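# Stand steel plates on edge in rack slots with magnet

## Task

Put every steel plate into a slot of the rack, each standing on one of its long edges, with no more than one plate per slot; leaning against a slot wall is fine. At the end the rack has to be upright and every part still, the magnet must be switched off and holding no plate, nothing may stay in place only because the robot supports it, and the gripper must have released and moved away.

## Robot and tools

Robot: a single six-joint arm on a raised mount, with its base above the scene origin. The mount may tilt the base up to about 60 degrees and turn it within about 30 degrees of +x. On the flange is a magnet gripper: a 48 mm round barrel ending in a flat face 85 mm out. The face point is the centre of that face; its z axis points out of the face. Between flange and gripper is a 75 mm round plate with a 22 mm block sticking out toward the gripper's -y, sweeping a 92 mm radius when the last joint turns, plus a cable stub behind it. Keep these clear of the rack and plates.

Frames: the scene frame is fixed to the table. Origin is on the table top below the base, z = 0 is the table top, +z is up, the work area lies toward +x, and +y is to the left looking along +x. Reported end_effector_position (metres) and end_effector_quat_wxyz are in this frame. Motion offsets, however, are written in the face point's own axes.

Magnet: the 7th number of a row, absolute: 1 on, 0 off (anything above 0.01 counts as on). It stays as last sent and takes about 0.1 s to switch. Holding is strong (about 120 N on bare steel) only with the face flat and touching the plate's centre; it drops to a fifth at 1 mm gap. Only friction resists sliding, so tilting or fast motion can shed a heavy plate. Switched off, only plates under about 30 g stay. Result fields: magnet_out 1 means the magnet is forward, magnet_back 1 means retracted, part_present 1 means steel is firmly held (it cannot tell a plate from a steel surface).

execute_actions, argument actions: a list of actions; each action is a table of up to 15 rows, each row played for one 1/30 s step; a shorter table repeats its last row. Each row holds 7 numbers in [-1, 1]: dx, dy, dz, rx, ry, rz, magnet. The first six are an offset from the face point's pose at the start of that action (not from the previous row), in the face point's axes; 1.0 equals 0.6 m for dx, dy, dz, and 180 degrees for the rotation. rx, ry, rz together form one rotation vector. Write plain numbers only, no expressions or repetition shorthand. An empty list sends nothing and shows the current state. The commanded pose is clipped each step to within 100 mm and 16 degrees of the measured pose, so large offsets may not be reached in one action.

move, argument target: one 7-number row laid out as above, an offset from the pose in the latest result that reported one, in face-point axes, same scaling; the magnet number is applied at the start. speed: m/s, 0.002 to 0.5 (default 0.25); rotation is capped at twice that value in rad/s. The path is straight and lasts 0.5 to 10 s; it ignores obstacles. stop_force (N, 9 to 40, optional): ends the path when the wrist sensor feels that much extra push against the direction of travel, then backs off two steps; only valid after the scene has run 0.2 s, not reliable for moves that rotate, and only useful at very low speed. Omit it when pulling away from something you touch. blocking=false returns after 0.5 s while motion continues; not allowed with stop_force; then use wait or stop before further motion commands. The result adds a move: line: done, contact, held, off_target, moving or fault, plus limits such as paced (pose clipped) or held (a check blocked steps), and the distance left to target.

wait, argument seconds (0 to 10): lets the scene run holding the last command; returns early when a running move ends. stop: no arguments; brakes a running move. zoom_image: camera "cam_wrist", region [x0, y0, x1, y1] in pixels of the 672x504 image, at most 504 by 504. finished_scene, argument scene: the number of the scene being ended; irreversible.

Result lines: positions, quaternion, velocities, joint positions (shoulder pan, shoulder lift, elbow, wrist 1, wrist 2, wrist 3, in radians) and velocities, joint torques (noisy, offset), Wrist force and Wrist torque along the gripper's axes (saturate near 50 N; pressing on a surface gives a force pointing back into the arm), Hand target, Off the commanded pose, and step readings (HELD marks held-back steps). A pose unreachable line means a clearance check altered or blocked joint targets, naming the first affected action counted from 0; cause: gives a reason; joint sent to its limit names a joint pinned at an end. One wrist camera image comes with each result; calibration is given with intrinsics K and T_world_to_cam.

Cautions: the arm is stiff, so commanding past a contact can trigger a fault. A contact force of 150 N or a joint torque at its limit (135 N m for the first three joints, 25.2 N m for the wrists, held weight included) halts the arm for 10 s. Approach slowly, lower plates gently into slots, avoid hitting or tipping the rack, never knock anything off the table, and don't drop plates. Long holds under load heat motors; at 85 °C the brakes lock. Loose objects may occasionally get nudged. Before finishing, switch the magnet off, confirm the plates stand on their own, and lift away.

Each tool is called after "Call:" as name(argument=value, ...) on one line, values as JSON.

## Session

Call:
execute_actions(actions=[])

Scene clock: 0.00 s.
end_effector_position=(+0.7481, +0.3157, +0.2058) magnet_out=0 magnet_back=1 part_present=0 end_effector_quat_wxyz=(+0.157, +0.428, +0.890, +0.016) end_effector_velocity=(-0.000, +0.000, +0.000) end_effector_angular_velocity=(+0.001, -0.000, -0.001)
Joint positions: [ 0.509 -0.784  1.31  -2.456 -1.846 -1.986]
Joint velocities: [ 0.    -0.    -0.     0.     0.     0.001]
Joint torques (N m, as the arm reports them, + toward a larger angle): no reading
Wrist force (N, on the end effector, along its own x y z axes, offset not removed): no reading
Wrist torque (N m, same axes, about the end effector's origin, offset not removed): no reading
Hand target: +0.748, +0.316, +0.206; +0.157, +0.428, +0.890, +0.016
camera_calibration (this result's frames):
cam_wrist: T_world_to_cam=[[-0.583928, 0.778472, -0.230239, 0.235104], [0.662237, 0.620825, 0.419545, -0.728759], [0.469542, 0.0925113, -0.87805, -0.117754], [0, 0, 0, 1]] pos_world=[0.675186, 0.280304, 0.256484]

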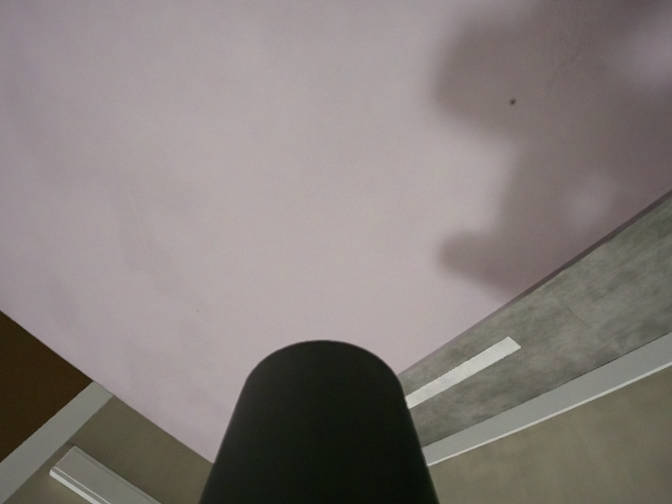

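Call:
move(target=[-0.158, -0.590, -0.485, 0.0797, 0.065, 0.2128, 0], speed=0.4)

Scene clock: 7.30 s.
end_effector_position=(+0.4497, +0.0500, +0.4491) magnet_out=0 magnet_back=1 part_present=0 end_effector_quat_wxyz=(+0.000, +0.707, +0.707, +0.001) end_effector_velocity=(-0.001, -0.001, +0.001) end_effector_angular_velocity=(-0.001, +0.001, -0.002)
Joint positions: [ 0.052 -1.848  1.964 -1.815 -1.606 -1.719]
Joint velocities: [-0.003 -0.003 -0.001  0.005 -0.001 -0.002]
Joint torques (N m, as the arm reports them, + toward a larger angle): [ -6.62 -26.05 -14.18   0.15   2.64  -1.63]
Wrist force (N, on the end effector, along its own x y z axes, offset not removed): [-1.1 1.4 6.1]
Wrist torque (N m, same axes, about the end effector's origin, offset not removed): [0.13 0.00 0.03]
Hand target: +0.450, +0.050, +0.449; +0.000, +0.707, +0.707, +0.001
Off the commanded pose: 0.001 m, 0 deg.
move: done
camera_calibration (this result's frames):
cam_wrist: T_world_to_cam=[[0.0132958, 0.999272, 0.0357475, -0.0753733], [0.962477, -0.0224805, 0.270431, -0.504133], [0.271038, 0.0308106, -0.962075, 0.390651], [0, 0, 0, 1]] pos_world=[0.380337, 0.0519492, 0.514864]

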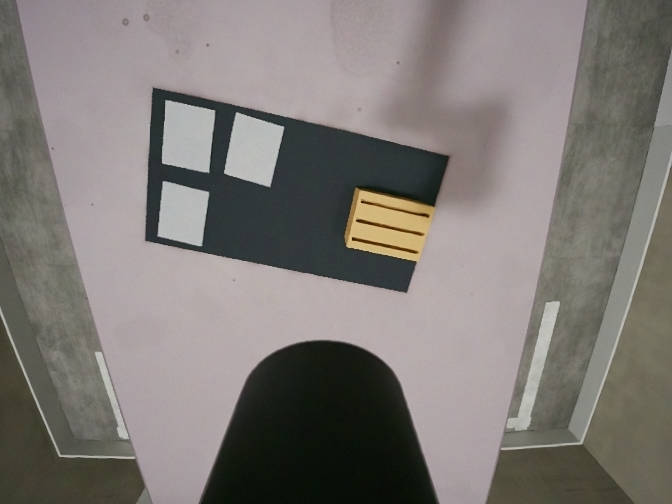

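Call:
zoom_image(camera="cam_wrist", region=[130, 70, 470, 310])

Call:
zoom_image(camera="cam_wrist", region=[330, 170, 460, 270])

Call:
zoom_image(camera="cam_wrist", region=[250, 310, 390, 390])

Region (130, 70, 470, 310) of cam_wrist's 672x504 image, scaled by 1.482, with more detail than that image has; it fills the top 356 rows of this view, and the rest is white.

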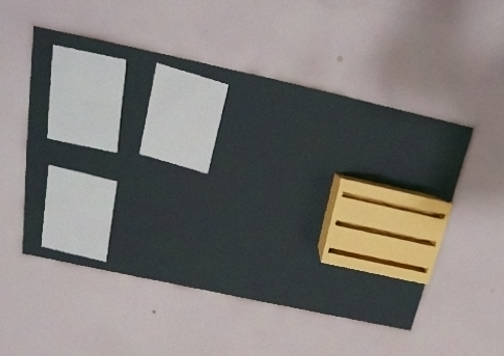

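Region (330, 170, 460, 270) of cam_wrist's 672x504 image, scaled by 3.877, with more detail than that image has; it fills the top 388 rows of this view, and the rest is white.

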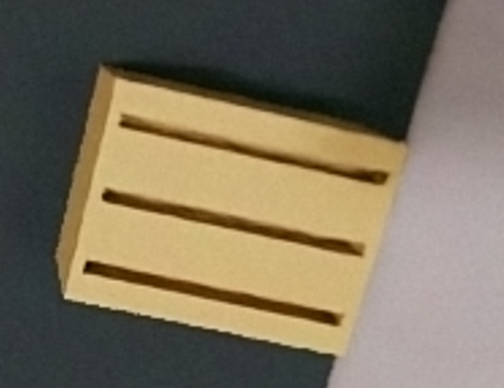

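Region (250, 310, 390, 390) of cam_wrist's 672x504 image, scaled by 3.600, with more detail than that image has; it fills the top 288 rows of this view, and the rest is white.

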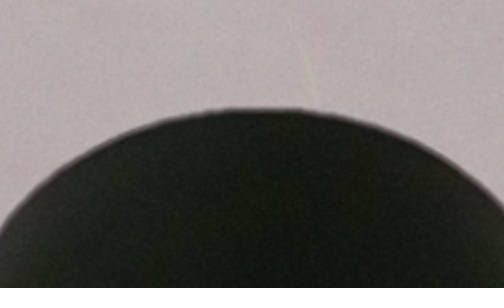

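Call:
move(target=[0.1525, 0.119, 0.4817, 0, 0, 0.072, 0], speed=0.35)

Call:
zoom_image(camera="cam_wrist", region=[160, 60, 520, 330])

Scene clock: 24.47 s.
end_effector_position=(+0.5217, +0.1415, +0.1604) magnet_out=0 magnet_back=1 part_present=0 end_effector_quat_wxyz=(+0.000, +0.782, +0.623, +0.001) end_effector_velocity=(+0.001, +0.001, -0.001) end_effector_angular_velocity=(+0.001, -0.001, +0.000)
Joint positions: [ 0.239 -1.179  2.096 -2.606 -1.629 -1.307]
Joint velocities: [ 0.001  0.004 -0.003 -0.002  0.     0.001]
Joint torques (N m, as the arm reports them, + toward a larger angle): [ 15.1  -26.73 -30.7   -4.32  -2.14   1.8 ]
Wrist force (N, on the end effector, along its own x y z axes, offset not removed): [-3.3 1.1 -2.6]
Wrist torque (N m, same axes, about the end effector's origin, offset not removed): [0.32 0.27 0.27]
Hand target: +0.522, +0.142, +0.160; +0.000, +0.782, +0.623, +0.001
Off the commanded pose: 0.000 m, 0 deg.
move: done
camera_calibration (this result's frames):
cam_wrist: T_world_to_cam=[[0.237008, 0.970843, 0.0359318, -0.270141], [0.932977, -0.237765, 0.270226, -0.447372], [0.270891, -0.0305221, -0.962126, 0.0992934], [0, 0, 0, 1]] pos_world=[0.454515, 0.158926, 0.226131]

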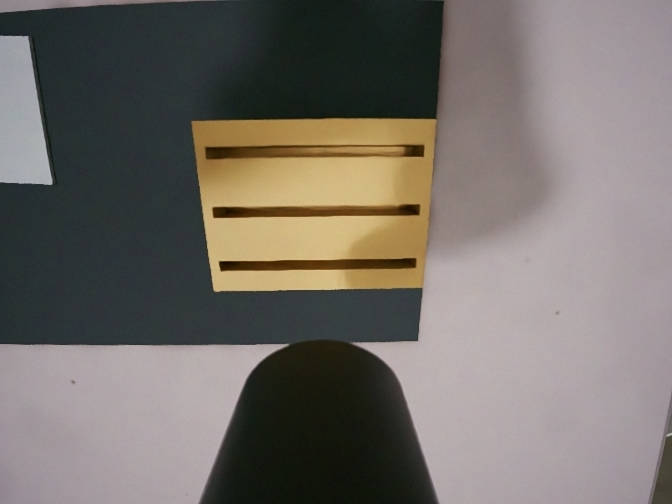

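Region (160, 60, 520, 330) of cam_wrist's 672x504 image, scaled by 1.400, with more detail than that image has; it fills the top 378 rows of this view, and the rest is white.

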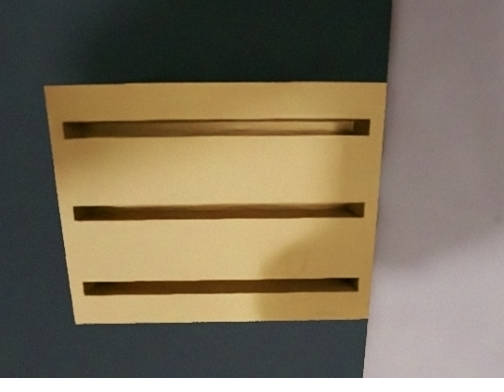

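Call:
move(target=[0, -0.072, 0.124, 0, 0, 0, 0], speed=0.15)

Scene clock: 28.13 s.
end_effector_position=(+0.4798, +0.1513, +0.0860) magnet_out=0 magnet_back=1 part_present=0 end_effector_quat_wxyz=(+0.000, +0.782, +0.623, +0.001) end_effector_velocity=(-0.001, -0.001, -0.002) end_effector_angular_velocity=(-0.001, -0.000, -0.003)
Joint positions: [ 0.254 -1.029  2.204 -2.863 -1.631 -1.292]
Joint velocities: [-0.001  0.004  0.002 -0.007 -0.     0.001]
Joint torques (N m, as the arm reports them, + toward a larger angle): [ 15.97 -29.     2.08  -4.77  -2.26   1.54]
Wrist force (N, on the end effector, along its own x y z axes, offset not removed): [0.3 -0.9 0.0]
Wrist torque (N m, same axes, about the end effector's origin, offset not removed): [-0.24 0.01 0.03]
Hand target: +0.480, +0.151, +0.086; +0.000, +0.782, +0.623, +0.001
Off the commanded pose: 0.000 m, 0 deg.
move: done
camera_calibration (this result's frames):
cam_wrist: T_world_to_cam=[[0.23701, 0.970843, 0.0359113, -0.266986], [0.932993, -0.237763, 0.27017, -0.385896], [0.270831, -0.0305279, -0.962143, 0.0394448], [0, 0, 0, 1]] pos_world=[0.412634, 0.168654, 0.151797]

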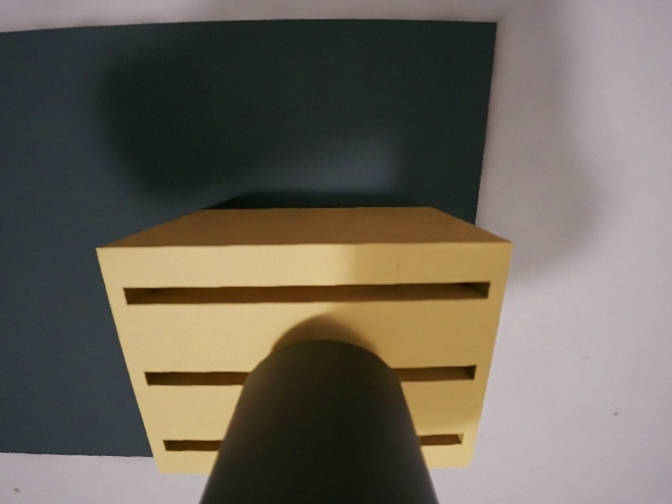

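Call:
move(target=[0, 0, 0.01, 0, 0, 0, 0], speed=0.04)

Call:
move(target=[0, 0, 0.025, 0, 0, 0, 0], speed=0.003, stop_force=9)

Call:
zoom_image(camera="cam_wrist", region=[240, 230, 420, 365])

Call:
zoom_image(camera="cam_wrist", region=[55, 230, 255, 500])

Call:
zoom_image(camera="cam_wrist", region=[380, 230, 580, 500])

Call:
execute_actions(actions=[[[0,0,-0.01,0,0,0,0]]])

Scene clock: 32.37 s.
end_effector_position=(+0.4798, +0.1513, +0.0801) magnet_out=0 magnet_back=1 part_present=0 end_effector_quat_wxyz=(+0.000, +0.782, +0.623, +0.000) end_effector_velocity=(+0.000, -0.000, -0.001) end_effector_angular_velocity=(-0.001, -0.000, -0.000)
Joint positions: [ 0.253 -1.013  2.202 -2.878 -1.631 -1.293]
Joint velocities: [-0.001  0.004 -0.001 -0.003 -0.001 -0.   ]
Joint torques (N m, as the arm reports them, + toward a larger angle): [ -5.8  -26.19 -22.68  -4.49   0.66  -1.23]
Wrist force (N, on the end effector, along its own x y z axes, offset not removed): [0.8 5.8 3.8]
Wrist torque (N m, same axes, about the end effector's origin, offset not removed): [0.39 -0.15 0.19]
Hand target: +0.480, +0.151, +0.080; +0.000, +0.782, +0.623, +0.001
Off the commanded pose: 0.000 m, 0 deg.
move: done
camera_calibration (this result's frames):
cam_wrist: T_world_to_cam=[[0.236999, 0.970849, 0.0358206, -0.266754], [0.933, -0.237727, 0.270179, -0.38432], [0.270819, -0.0306114, -0.962144, 0.0338071], [0, 0, 0, 1]] pos_world=[0.412635, 0.168649, 0.145918]

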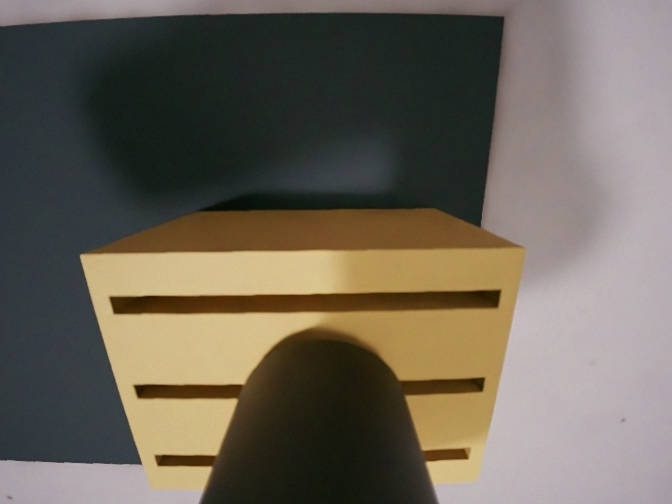

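Scene clock: 34.53 s.
end_effector_position=(+0.4799, +0.1513, +0.0747) magnet_out=0 magnet_back=1 part_present=0 end_effector_quat_wxyz=(+0.000, +0.782, +0.623, +0.001) end_effector_velocity=(-0.000, -0.000, +0.000) end_effector_angular_velocity=(+0.001, +0.002, -0.001)
Joint positions: [ 0.253 -0.998  2.2   -2.891 -1.631 -1.294]
Joint velocities: [-0.001 -0.001 -0.     0.003  0.001 -0.   ]
Joint torques (N m, as the arm reports them, + toward a larger angle): [ -6.63 -37.95 -13.28   1.19   2.46  -0.68]
Wrist force (N, on the end effector, along its own x y z axes, offset not removed): [0.8 2.9 -19.7]
Wrist torque (N m, same axes, about the end effector's origin, offset not removed): [0.30 -0.08 0.07]
Hand target: +0.480, +0.151, +0.075; +0.000, +0.782, +0.623, +0.000
Off the commanded pose: 0.010 m, 0 deg.
move: contact
camera_calibration (this result's frames):
cam_wrist: T_world_to_cam=[[0.236976, 0.970853, 0.0358665, -0.266578], [0.932974, -0.237715, 0.270279, -0.382915], [0.270927, -0.0305872, -0.962114, 0.0285239], [0, 0, 0, 1]] pos_world=[0.412694, 0.168656, 0.140498]

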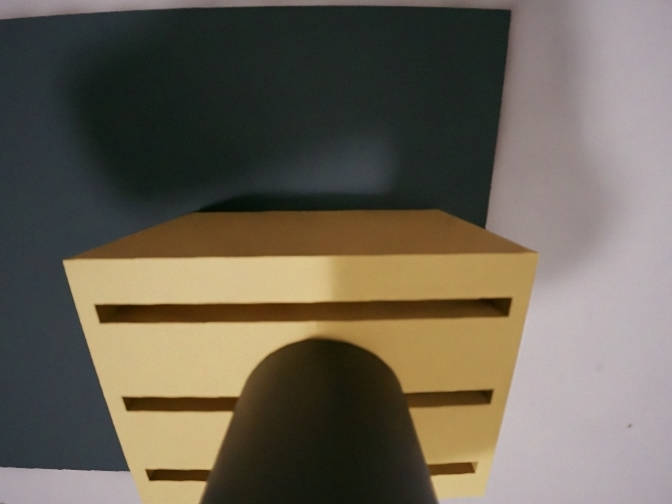

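Region (240, 230, 420, 365) of cam_wrist's 672x504 image, scaled by 2.800, with more detail than that image has; it fills the top 378 rows of this view, and the rest is white.

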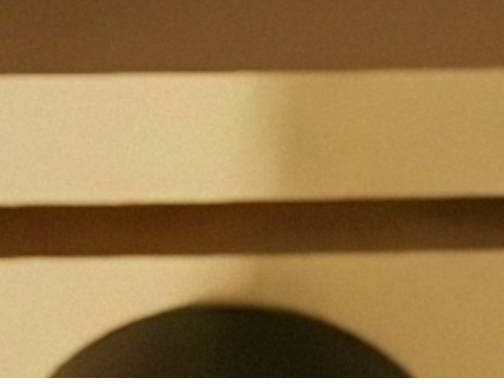

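Region (55, 230, 255, 500) of cam_wrist's 672x504 image, scaled by 1.867, with more detail than that image has; it fills the left 373 columns of this view, and the rest is white.

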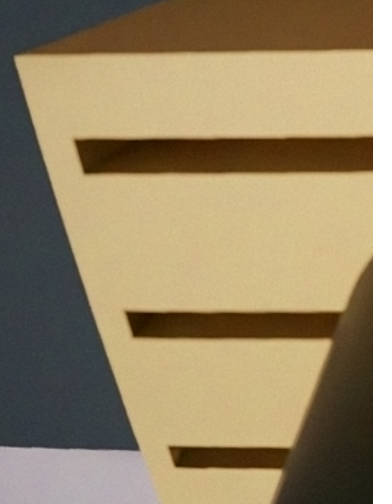

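Region (380, 230, 580, 500) of cam_wrist's 672x504 image, scaled by 1.867, with more detail than that image has; it fills the left 373 columns of this view, and the rest is white.

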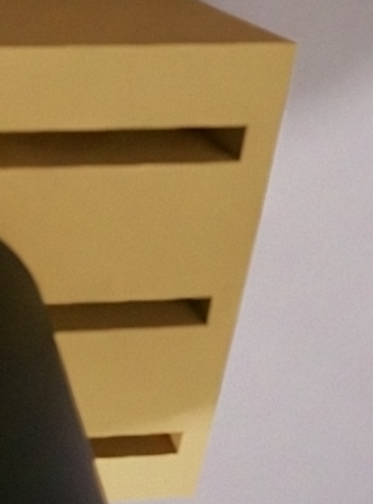

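Scene clock: 35.03 s.
end_effector_position=(+0.4799, +0.1513, +0.0807) magnet_out=0 magnet_back=1 part_present=0 end_effector_quat_wxyz=(+0.000, +0.782, +0.623, +0.001) end_effector_velocity=(-0.000, -0.000, +0.000) end_effector_angular_velocity=(-0.000, -0.000, -0.001)
Joint positions: [ 0.254 -1.014  2.202 -2.877 -1.631 -1.293]
Joint velocities: [-0.001 -0.001  0.     0.001 -0.     0.   ]
Joint torques (N m, as the arm reports them, + toward a larger angle): [ 14.67 -46.99   2.22  -0.3   -0.52   1.83]
Wrist force (N, on the end effector, along its own x y z axes, offset not removed): [-0.4 0.0 2.6]
Wrist torque (N m, same axes, about the end effector's origin, offset not removed): [-0.13 -0.08 0.00]
Hand target: +0.480, +0.151, +0.081; +0.000, +0.782, +0.623, +0.001
Off the commanded pose: 0.000 m, 0 deg.
Step readings (end_effector_position):
0: (+0.4799, +0.1513, +0.0747)
1: (+0.4799, +0.1512, +0.0750)
2: (+0.4800, +0.1512, +0.0761)
4: (+0.4801, +0.1512, +0.0784)
8: (+0.4800, +0.1512, +0.0802)
15: end_effector_position above
camera_calibration (this result's frames):
cam_wrist: T_world_to_cam=[[0.236997, 0.970845, 0.0359543, -0.266813], [0.932967, -0.23776, 0.270265, -0.384513], [0.270934, -0.0305079, -0.962114, 0.0342488], [0, 0, 0, 1]] pos_world=[0.412693, 0.168657, 0.146465]

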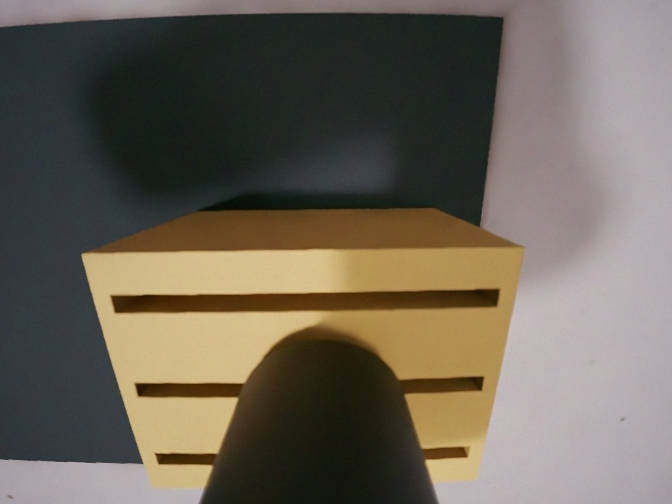

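Call:
move(target=[-0.506, -0.0085, -0.2555, 0, 0, 0, 0], speed=0.35)

Scene clock: 52.73 s.
end_effector_position=(+0.4064, -0.1433, +0.2337) magnet_out=0 magnet_back=1 part_present=0 end_effector_quat_wxyz=(+0.000, +0.782, +0.623, +0.001) end_effector_velocity=(+0.000, -0.001, +0.001) end_effector_angular_velocity=(+0.002, -0.001, +0.001)
Joint positions: [-0.481 -1.608  2.367 -2.458 -1.536 -2.022]
Joint velocities: [-0.003 -0.002 -0.002  0.005  0.002 -0.004]
Joint torques (N m, as the arm reports them, + toward a larger angle): [ -6.2  -29.19 -27.48  -0.32   2.43  -1.59]
Wrist force (N, on the end effector, along its own x y z axes, offset not removed): [2.7 2.5 2.6]
Wrist torque (N m, same axes, about the end effector's origin, offset not removed): [0.35 -0.33 0.08]
Hand target: +0.406, -0.143, +0.234; +0.000, +0.782, +0.623, +0.001
Off the commanded pose: 0.000 m, 0 deg.
move: done
camera_calibration (this result's frames):
cam_wrist: T_world_to_cam=[[0.237053, 0.970832, 0.0359292, 0.0310395], [0.9329, -0.2378, 0.270462, -0.427384], [0.271117, -0.0305953, -0.96206, 0.192233], [0, 0, 0, 1]] pos_world=[0.339231, -0.125885, 0.299416]

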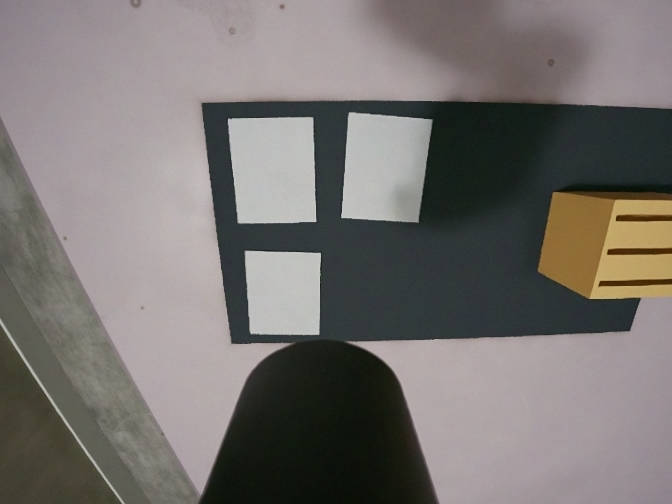

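Call:
zoom_image(camera="cam_wrist", region=[210, 95, 450, 240])

Call:
zoom_image(camera="cam_wrist", region=[215, 235, 355, 345])

Region (210, 95, 450, 240) of cam_wrist's 672x504 image, scaled by 2.100, with more detail than that image has; it fills the top 304 rows of this view, and the rest is white.

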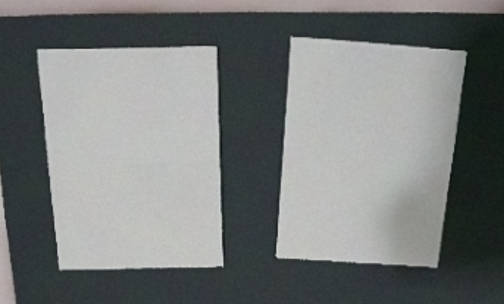

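Region (215, 235, 355, 345) of cam_wrist's 672x504 image, scaled by 3.600, with more detail than that image has; it fills the top 396 rows of this view, and the rest is white.

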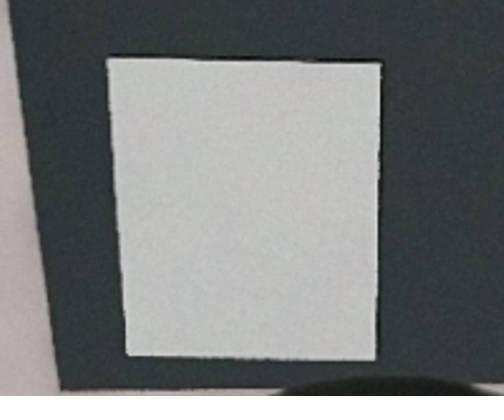

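Call:
move(target=[0.135, -0.1075, 0.306, 0, 0, 0.5243, 0], speed=0.4)

Call:
zoom_image(camera="cam_wrist", region=[190, 260, 460, 360])

Scene clock: 78.13 s.
end_effector_position=(+0.3621, -0.0499, +0.0500) magnet_out=0 magnet_back=1 part_present=0 end_effector_quat_wxyz=(-0.000, +0.989, -0.150, +0.000) end_effector_velocity=(-0.000, +0.001, -0.001) end_effector_angular_velocity=(-0.003, -0.001, -0.008)
Joint positions: [-0.317 -0.985  2.579 -3.296 -1.557 -0.213]
Joint velocities: [ 0.004  0.007  0.    -0.009 -0.003  0.012]
Joint torques (N m, as the arm reports them, + toward a larger angle): [ 12.2  -20.61  11.62  -4.44  -2.18   1.5 ]
Wrist force (N, on the end effector, along its own x y z axes, offset not removed): [-1.6 2.4 1.7]
Wrist torque (N m, same axes, about the end effector's origin, offset not removed): [0.18 0.14 0.04]
Hand target: +0.362, -0.050, +0.050; -0.000, +0.989, -0.151, +0.001
Off the commanded pose: 0.000 m, 0 deg.
move: done
camera_calibration (this result's frames):
cam_wrist: T_world_to_cam=[[0.95018, -0.309635, 0.035831, -0.364681], [-0.307595, -0.912847, 0.268508, 0.101408], [-0.0504313, -0.266152, -0.962611, 0.135144], [0, 0, 0, 1]] pos_world=[0.384521, 0.0156206, 0.115929]

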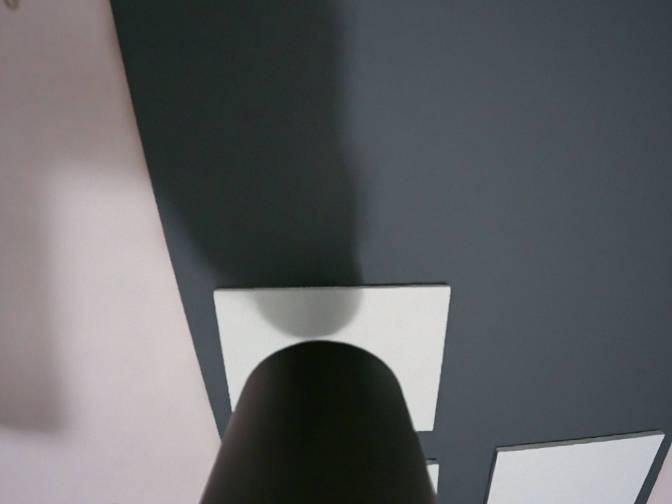

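Region (190, 260, 460, 360) of cam_wrist's 672x504 image, scaled by 1.867, with more detail than that image has; it fills the top 187 rows of this view, and the rest is white.

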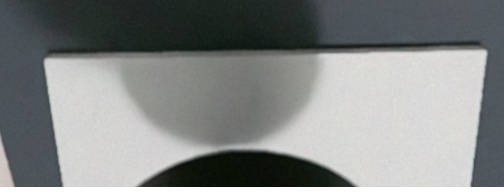

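Call:
move(target=[0.008, 0.005, 0.0667, 0, 0, 0, 0], speed=0.12)

Call:
zoom_image(camera="cam_wrist", region=[120, 300, 260, 380])

Call:
zoom_image(camera="cam_wrist", region=[390, 300, 530, 380])

Scene clock: 84.80 s.
end_effector_position=(+0.3659, -0.0542, +0.0102) magnet_out=0 magnet_back=1 part_present=0 end_effector_quat_wxyz=(-0.000, +0.989, -0.150, +0.000) end_effector_velocity=(+0.001, -0.000, -0.001) end_effector_angular_velocity=(-0.001, -0.001, +0.001)
Joint positions: [-0.321 -0.824  2.53  -3.409 -1.557 -0.217]
Joint velocities: [ 0.001  0.006 -0.003 -0.005 -0.001  0.   ]
Joint torques (N m, as the arm reports them, + toward a larger angle): [ -8.63 -24.91  -8.35  -4.56   2.77  -1.4 ]
Wrist force (N, on the end effector, along its own x y z axes, offset not removed): [-2.2 -0.2 3.5]
Wrist torque (N m, same axes, about the end effector's origin, offset not removed): [-0.16 0.39 0.03]
Hand target: +0.366, -0.054, +0.010; -0.000, +0.989, -0.150, +0.000
Off the commanded pose: 0.000 m, 0 deg.
move: done
camera_calibration (this result's frames):
cam_wrist: T_world_to_cam=[[0.950181, -0.309635, 0.0357929, -0.368125], [-0.307585, -0.912851, 0.268505, 0.109363], [-0.0504651, -0.266138, -0.962613, 0.0958246], [0, 0, 0, 1]] pos_world=[0.38826, 0.0113505, 0.0760536]

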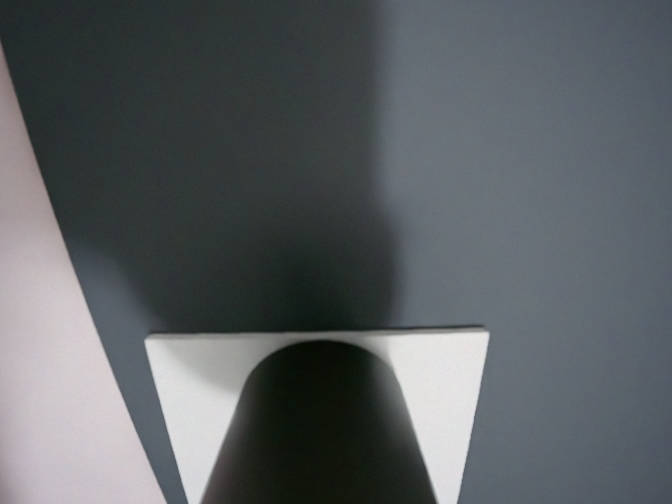

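Region (120, 300, 260, 380) of cam_wrist's 672x504 image, scaled by 3.600, with more detail than that image has; it fills the top 288 rows of this view, and the rest is white.

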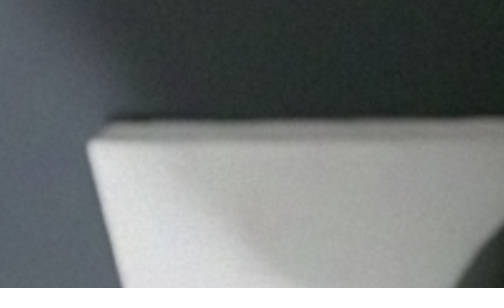

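Region (390, 300, 530, 380) of cam_wrist's 672x504 image, scaled by 3.600, with more detail than that image has; it fills the top 288 rows of this view, and the rest is white.

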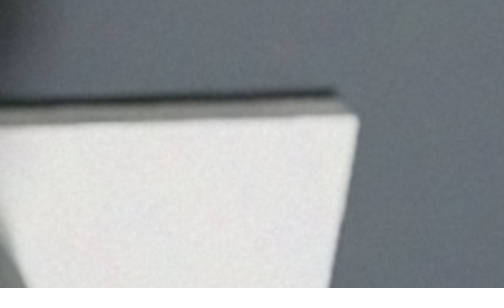

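Call:
move(target=[0, 0, 0.015, 0, 0, 0, 0], speed=0.003, stop_force=9)

Call:
execute_actions(actions=[[[0,0,0,0,0,0,1]]])

Call:
zoom_image(camera="cam_wrist", region=[120, 310, 260, 390])

Call:
zoom_image(camera="cam_wrist", region=[390, 310, 530, 390])

Call:
move(target=[0, 0, -0.22, 0, 0, 0, 1], speed=0.3)

Scene clock: 93.07 s.
end_effector_position=(+0.3659, -0.0542, +0.0054) magnet_out=0 magnet_back=1 part_present=0 end_effector_quat_wxyz=(-0.000, +0.989, -0.150, +0.000) end_effector_velocity=(-0.000, +0.000, +0.001) end_effector_angular_velocity=(+0.002, +0.000, +0.002)
Joint positions: [-0.321 -0.805  2.525 -3.422 -1.557 -0.217]
Joint velocities: [ 0.    -0.003  0.001  0.003  0.001 -0.002]
Joint torques (N m, as the arm reports them, + toward a larger angle): [  8.43 -31.63 -11.81   1.46   0.55   0.46]
Wrist force (N, on the end effector, along its own x y z axes, offset not removed): [-17.2 -1.3 -43.8]
Wrist torque (N m, same axes, about the end effector's origin, offset not removed): [-0.87 0.64 0.47]
Hand target: +0.366, -0.054, +0.005; -0.000, +0.989, -0.150, +0.000
Off the commanded pose: 0.004 m, 0 deg.
move: contact
camera_calibration (this result's frames):
cam_wrist: T_world_to_cam=[[0.950185, -0.309628, 0.0357649, -0.367963], [-0.307572, -0.912867, 0.268464, 0.110662], [-0.0504752, -0.266091, -0.962626, 0.0912382], [0, 0, 0, 1]] pos_world=[0.388275, 0.0113659, 0.0712796]

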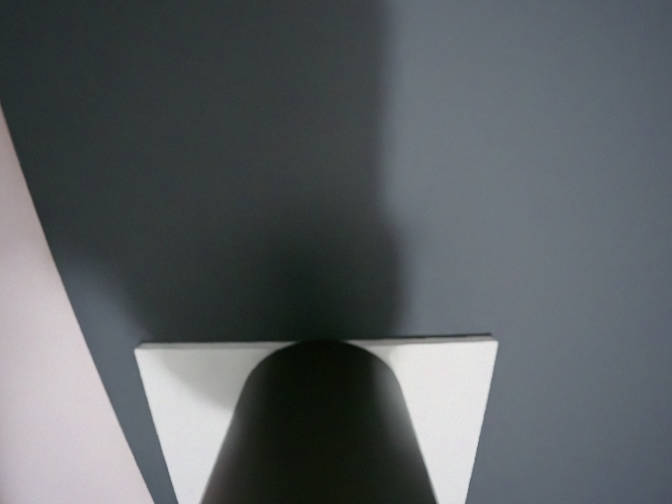

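Scene clock: 93.57 s.
end_effector_position=(+0.3659, -0.0542, +0.0054) magnet_out=1 magnet_back=0 part_present=1 end_effector_quat_wxyz=(-0.000, +0.989, -0.150, +0.000) end_effector_velocity=(+0.000, -0.001, -0.000) end_effector_angular_velocity=(-0.002, -0.001, -0.000)
Joint positions: [-0.321 -0.805  2.525 -3.422 -1.557 -0.217]
Joint velocities: [-0.002  0.    -0.001 -0.001 -0.001 -0.001]
Joint torques (N m, as the arm reports them, + toward a larger angle): [  8.3  -18.35 -11.12  -2.84   0.57   0.22]
Wrist force (N, on the end effector, along its own x y z axes, offset not removed): [-11.2 -4.2 -35.0]
Wrist torque (N m, same axes, about the end effector's origin, offset not removed): [-1.47 0.01 0.39]
Hand target: +0.366, -0.054, +0.005; -0.000, +0.989, -0.150, +0.000
Off the commanded pose: 0.000 m, 0 deg.
Step readings (end_effector_position):
0: (+0.3659, -0.0542, +0.0054)
1: (+0.3659, -0.0542, +0.0054)
2: (+0.3659, -0.0542, +0.0054)
4: (+0.3659, -0.0542, +0.0054)
8: (+0.3659, -0.0542, +0.0054)
15: end_effector_position above
camera_calibration (this result's frames):
cam_wrist: T_world_to_cam=[[0.950185, -0.309628, 0.0357504, -0.367968], [-0.307569, -0.912869, 0.268461, 0.110657], [-0.0504878, -0.266084, -0.962627, 0.0912543], [0, 0, 0, 1]] pos_world=[0.388279, 0.0113636, 0.0712917]

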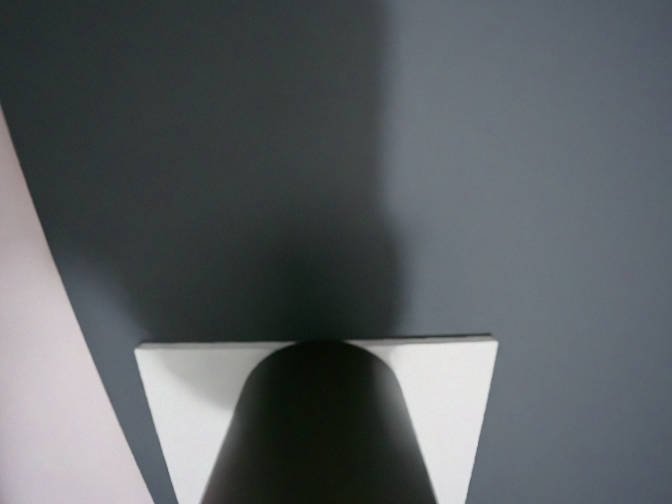

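Region (120, 310, 260, 390) of cam_wrist's 672x504 image, scaled by 3.600, with more detail than that image has; it fills the top 288 rows of this view, and the rest is white.

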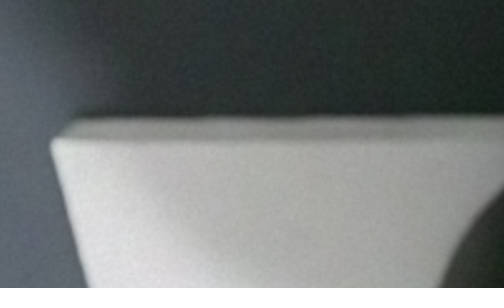

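Region (390, 310, 530, 390) of cam_wrist's 672x504 image, scaled by 3.600, with more detail than that image has; it fills the top 288 rows of this view, and the rest is white.

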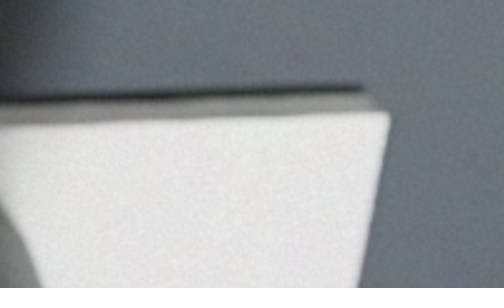

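Scene clock: 94.63 s.
end_effector_position=(+0.3657, -0.0542, +0.1373) magnet_out=1 magnet_back=0 part_present=1 end_effector_quat_wxyz=(-0.000, +0.989, -0.150, +0.001) end_effector_velocity=(-0.000, -0.001, +0.002) end_effector_angular_velocity=(+0.002, +0.004, -0.002)
Joint positions: [-0.326 -1.377  2.593 -2.919 -1.556 -0.222]
Joint velocities: [-0.002 -0.008 -0.003  0.015  0.    -0.   ]
Joint torques (N m, as the arm reports them, + toward a larger angle): [ -8.84 -30.96 -22.16  -0.28  -2.38  -1.12]
Wrist force (N, on the end effector, along its own x y z axes, offset not removed): [-0.1 5.2 0.9]
Wrist torque (N m, same axes, about the end effector's origin, offset not removed): [0.72 0.01 0.20]
Hand target: +0.366, -0.054, +0.137; -0.000, +0.989, -0.150, +0.000
Off the commanded pose: 0.000 m, 0 deg.
move: done
camera_calibration (this result's frames):
cam_wrist: T_world_to_cam=[[0.950173, -0.30963, 0.0360702, -0.372494], [-0.307653, -0.912827, 0.268508, 0.0752044], [-0.0502122, -0.266226, -0.962602, 0.218071], [0, 0, 0, 1]] pos_world=[0.38802, 0.0113695, 0.203158]

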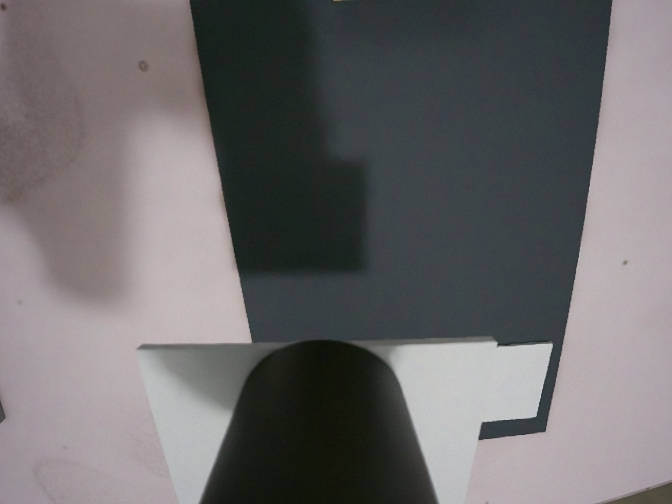

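Call:
move(target=[0.0299, -0.3768, -0.0628, 0.3743, -0.4010, -0.4010, 1], speed=0.4)

Scene clock: 104.07 s.
end_effector_position=(+0.4500, +0.1562, +0.1755) magnet_out=1 magnet_back=0 part_present=1 end_effector_quat_wxyz=(+0.555, -0.555, -0.439, +0.438) end_effector_velocity=(+0.001, +0.000, -0.000) end_effector_angular_velocity=(+0.007, +0.005, +0.004)
Joint positions: [ 0.167 -0.721  1.422 -0.835 -1.372 -1.521]
Joint velocities: [ 0.001  0.005 -0.007  0.008 -0.002 -0.007]
Joint torques (N m, as the arm reports them, + toward a larger angle): [ 16.95 -44.18 -27.51   4.06  -2.14  -1.3 ]
Wrist force (N, on the end effector, along its own x y z axes, offset not removed): [2.4 0.5 0.4]
Wrist torque (N m, same axes, about the end effector's origin, offset not removed): [-0.27 -0.04 0.16]
Hand target: +0.450, +0.156, +0.176; +0.555, -0.555, -0.439, +0.438
Off the commanded pose: 0.000 m, 0 deg.
move: done
camera_calibration (this result's frames):
cam_wrist: T_world_to_cam=[[0.265963, 0.963903, -0.012438, -0.271381], [0.258525, -0.0837514, -0.962367, 0.114704], [-0.92867, 0.252739, -0.271468, 0.508127], [0, 0, 0, 1]] pos_world=[0.514406, 0.142768, 0.244953]

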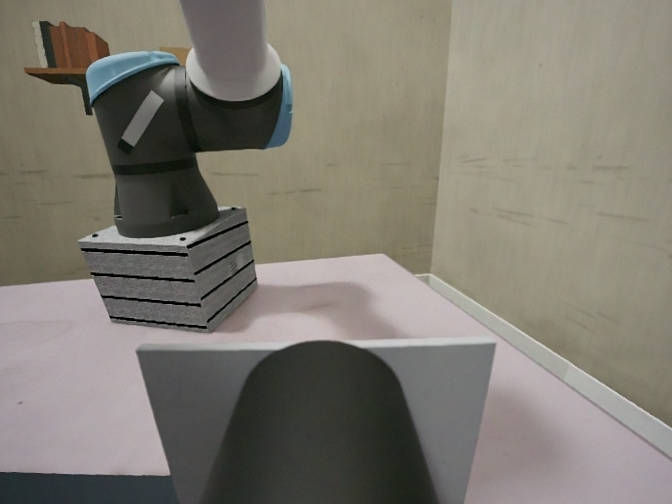

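Call:
move(target=[0, 0.061, 0, 0, 0, 0, 1], speed=0.1)

Call:
move(target=[0, 0.05, 0, 0, 0, 0, 1], speed=0.0035, stop_force=9)

Scene clock: 107.60 s.
end_effector_position=(+0.4501, +0.1562, +0.1391) magnet_out=1 magnet_back=0 part_present=1 end_effector_quat_wxyz=(+0.555, -0.555, -0.439, +0.438) end_effector_velocity=(+0.001, -0.000, -0.001) end_effector_angular_velocity=(+0.001, -0.001, +0.000)
Joint positions: [ 0.164 -0.656  1.409 -0.886 -1.375 -1.521]
Joint velocities: [-0.     0.003 -0.002 -0.002 -0.    -0.001]
Joint torques (N m, as the arm reports them, + toward a larger angle): [ -6.14 -42.33 -25.33   0.14  -1.91   1.74]
Wrist force (N, on the end effector, along its own x y z axes, offset not removed): [-0.4 1.4 2.0]
Wrist torque (N m, same axes, about the end effector's origin, offset not removed): [-0.03 0.12 0.19]
Hand target: +0.450, +0.156, +0.139; +0.555, -0.555, -0.439, +0.438
Off the commanded pose: 0.000 m, 0 deg.
move: done
camera_calibration (this result's frames):
cam_wrist: T_world_to_cam=[[0.265961, 0.963904, -0.0124328, -0.271854], [0.258537, -0.0837486, -0.962364, 0.079567], [-0.928668, 0.252737, -0.271479, 0.498308], [0, 0, 0, 1]] pos_world=[0.514494, 0.142764, 0.208472]

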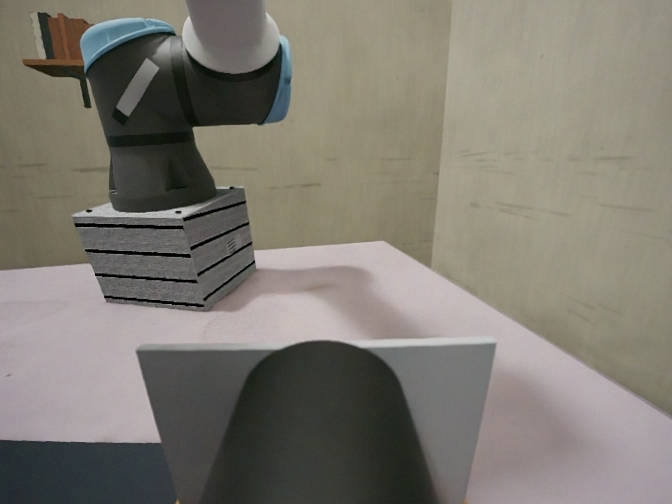

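Scene clock: 115.57 s.
end_effector_position=(+0.4502, +0.1562, +0.1125) magnet_out=1 magnet_back=0 part_present=1 end_effector_quat_wxyz=(+0.555, -0.555, -0.439, +0.438) end_effector_velocity=(+0.001, +0.000, +0.001) end_effector_angular_velocity=(+0.000, -0.002, +0.000)
Joint positions: [ 0.162 -0.607  1.393 -0.92  -1.377 -1.521]
Joint velocities: [ 0.    -0.002 -0.001  0.    -0.    -0.001]
Joint torques (N m, as the arm reports them, + toward a larger angle): [ -4.9  -54.95 -12.83  -0.86  -1.87  -1.61]
Wrist force (N, on the end effector, along its own x y z axes, offset not removed): [-0.9 -13.4 1.0]
Wrist torque (N m, same axes, about the end effector's origin, offset not removed): [0.16 0.00 1.04]
Hand target: +0.450, +0.156, +0.113; +0.555, -0.555, -0.439, +0.438
Off the commanded pose: 0.003 m, 0 deg.
move: contact
camera_calibration (this result's frames):
cam_wrist: T_world_to_cam=[[0.265974, 0.9639, -0.0124053, -0.272216], [0.258672, -0.0837618, -0.962327, 0.0538769], [-0.928626, 0.252745, -0.271613, 0.491205], [0, 0, 0, 1]] pos_world=[0.514612, 0.142752, 0.181888]

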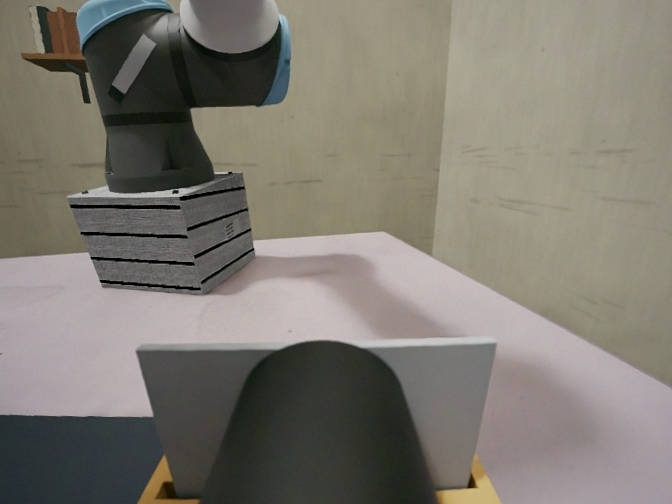

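Call:
execute_actions(actions=[[[0,-0.001,0,0,0,0,0]],[[0,-0.002,-0.02,0,0,0,0]]])

Call:
move(target=[-0.08, -0.11, -0.01, 0, 0, 0, 0], speed=0.35)

Scene clock: 123.03 s.
end_effector_position=(+0.4618, +0.1534, +0.1143) magnet_out=0 magnet_back=1 part_present=0 end_effector_quat_wxyz=(+0.555, -0.555, -0.439, +0.438) end_effector_velocity=(+0.001, -0.000, +0.000) end_effector_angular_velocity=(+0.002, -0.001, -0.002)
Joint positions: [ 0.158 -0.594  1.352 -0.891 -1.38  -1.522]
Joint velocities: [-0.     0.001 -0.005  0.002  0.001 -0.002]
Joint torques (N m, as the arm reports them, + toward a larger angle): [ -6.53 -44.51 -26.15   4.04  -2.29  -1.37]
Wrist force (N, on the end effector, along its own x y z axes, offset not removed): [2.1 2.7 4.6]
Wrist torque (N m, same axes, about the end effector's origin, offset not removed): [-0.02 -0.13 0.21]
Hand target: +0.462, +0.153, +0.114; +0.555, -0.555, -0.439, +0.438
Off the commanded pose: 0.000 m, 0 deg.
Step readings (end_effector_position; steps 1 to 15: 1st action; 16 to 30: 2nd action):
0: (+0.4502, +0.1562, +0.1126)
1: (+0.4502, +0.1562, +0.1126)
2: (+0.4502, +0.1562, +0.1127)
4: (+0.4502, +0.1562, +0.1129)
8: (+0.4502, +0.1562, +0.1130)
15: (+0.4502, +0.1562, +0.1131)
16: (+0.4504, +0.1561, +0.1131)
17: (+0.4523, +0.1557, +0.1133)
19: (+0.4570, +0.1546, +0.1139)
23: (+0.4608, +0.1537, +0.1142)
30: end_effector_position above
camera_calibration (this result's frames):
cam_wrist: T_world_to_cam=[[0.265962, 0.963904, -0.0123926, -0.27261], [0.258663, -0.0837432, -0.962331, 0.0524103], [-0.928632, 0.252738, -0.271599, 0.503152], [0, 0, 0, 1]] pos_world=[0.52619, 0.139994, 0.183713]

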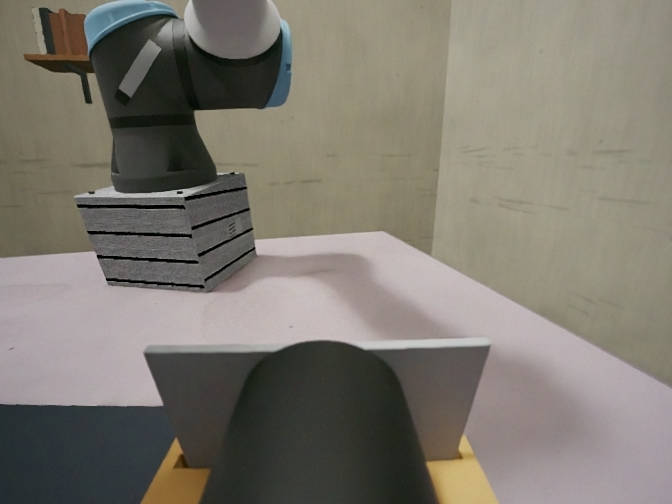

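Scene clock: 123.93 s.
end_effector_position=(+0.4564, +0.1054, +0.1801) magnet_out=0 magnet_back=1 part_present=0 end_effector_quat_wxyz=(+0.555, -0.555, -0.439, +0.438) end_effector_velocity=(-0.000, -0.001, +0.001) end_effector_angular_velocity=(+0.001, -0.000, -0.000)
Joint positions: [ 0.088 -0.735  1.425 -0.822 -1.45  -1.531]
Joint velocities: [-0.001 -0.003  0.002  0.002 -0.001 -0.002]
Joint torques (N m, as the arm reports them, + toward a larger angle): [ -8.76 -61.79  -2.4    4.29  -2.33  -1.43]
Wrist force (N, on the end effector, along its own x y z axes, offset not removed): [-1.5 2.2 -0.3]
Wrist torque (N m, same axes, about the end effector's origin, offset not removed): [0.19 0.28 0.00]
Hand target: +0.456, +0.105, +0.180; +0.555, -0.555, -0.439, +0.438
Off the commanded pose: 0.000 m, 0 deg.
move: done
camera_calibration (this result's frames):
cam_wrist: T_world_to_cam=[[0.265951, 0.963907, -0.0123864, -0.224096], [0.258644, -0.0837288, -0.962337, 0.113185], [-0.92864, 0.252731, -0.271577, 0.528096], [0, 0, 0, 1]] pos_world=[0.520736, 0.0920182, 0.249566]

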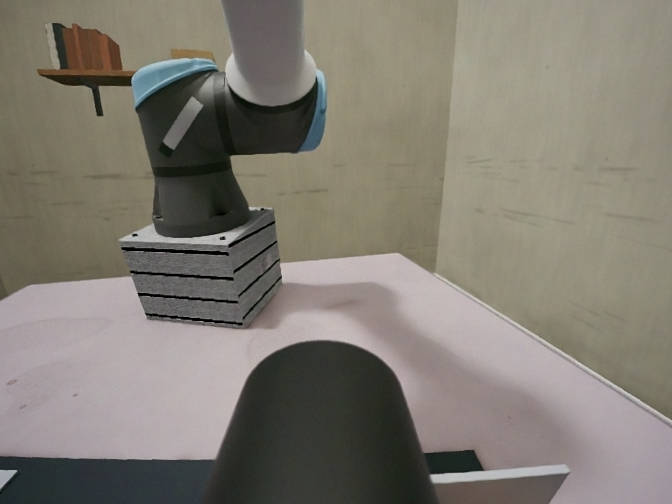

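Call:
execute_actions(actions=[])

Scene clock: 135.27 s.
end_effector_position=(+0.4564, +0.1053, +0.1803) magnet_out=0 magnet_back=1 part_present=0 end_effector_quat_wxyz=(+0.555, -0.555, -0.439, +0.438) end_effector_velocity=(+0.000, +0.001, -0.000) end_effector_angular_velocity=(-0.000, -0.001, +0.000)
Joint positions: [ 0.087 -0.735  1.425 -0.822 -1.45  -1.531]
Joint velocities: [ 0.001  0.    -0.001 -0.     0.001  0.   ]
Joint torques (N m, as the arm reports them, + toward a larger angle): [ -6.6  -61.5   -3.69   3.77  -2.17  -1.32]
Wrist force (N, on the end effector, along its own x y z axes, offset not removed): [-3.1 -1.4 1.2]
Wrist torque (N m, same axes, about the end effector's origin, offset not removed): [-0.23 0.32 -0.02]
Hand target: +0.456, +0.105, +0.180; +0.555, -0.555, -0.439, +0.438
Off the commanded pose: 0.000 m, 0 deg.
camera_calibration (this result's frames):
cam_wrist: T_world_to_cam=[[0.265963, 0.963904, -0.0123838, -0.224002], [0.258665, -0.0837352, -0.962331, 0.113299], [-0.928631, 0.252741, -0.271599, 0.528149], [0, 0, 0, 1]] pos_world=[0.520725, 0.0919182, 0.249701]

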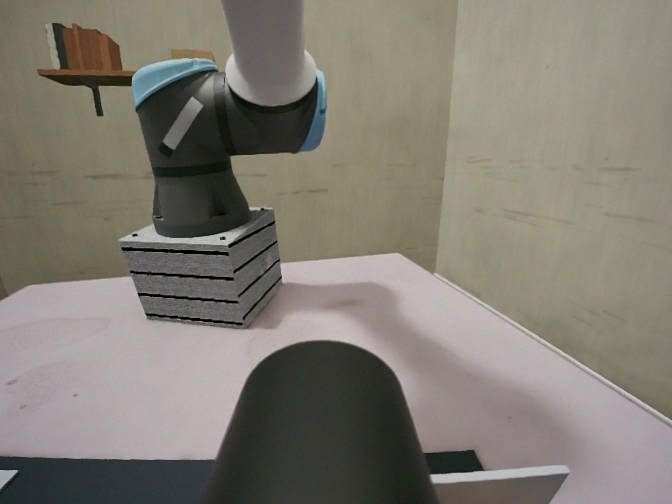

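Call:
move(target=[-0.17,-0.02,0,0,0,0,0], speed=0.4)

Scene clock: 142.63 s.
end_effector_position=(+0.4327, +0.0063, +0.1922) magnet_out=0 magnet_back=1 part_present=0 end_effector_quat_wxyz=(+0.555, -0.555, -0.439, +0.438) end_effector_velocity=(-0.001, -0.001, +0.001) end_effector_angular_velocity=(+0.001, +0.000, +0.000)
Joint positions: [-0.077 -0.808  1.523 -0.846 -1.613 -1.553]
Joint velocities: [-0.002 -0.002  0.002  0.    -0.002 -0.001]
Joint torques (N m, as the arm reports them, + toward a larger angle): [ -9.53 -59.09  -2.6   -0.11  -2.2   -1.32]
Wrist force (N, on the end effector, along its own x y z axes, offset not removed): [-0.8 3.4 -0.8]
Wrist torque (N m, same axes, about the end effector's origin, offset not removed): [0.21 0.23 0.23]
Hand target: +0.433, +0.006, +0.192; +0.555, -0.555, -0.439, +0.438
Off the commanded pose: 0.000 m, 0 deg.
move: done
camera_calibration (this result's frames):
cam_wrist: T_world_to_cam=[[0.265947, 0.963908, -0.012362, -0.122072], [0.258665, -0.0837087, -0.962333, 0.122594], [-0.928636, 0.252732, -0.271591, 0.534473], [0, 0, 0, 1]] pos_world=[0.497085, -0.00715024, 0.261625]

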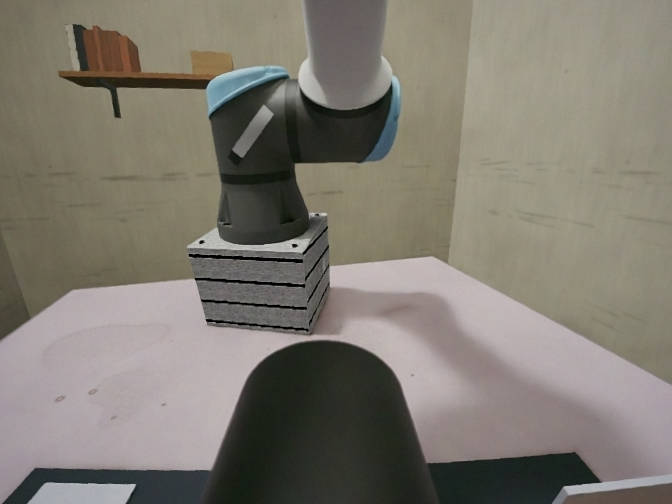

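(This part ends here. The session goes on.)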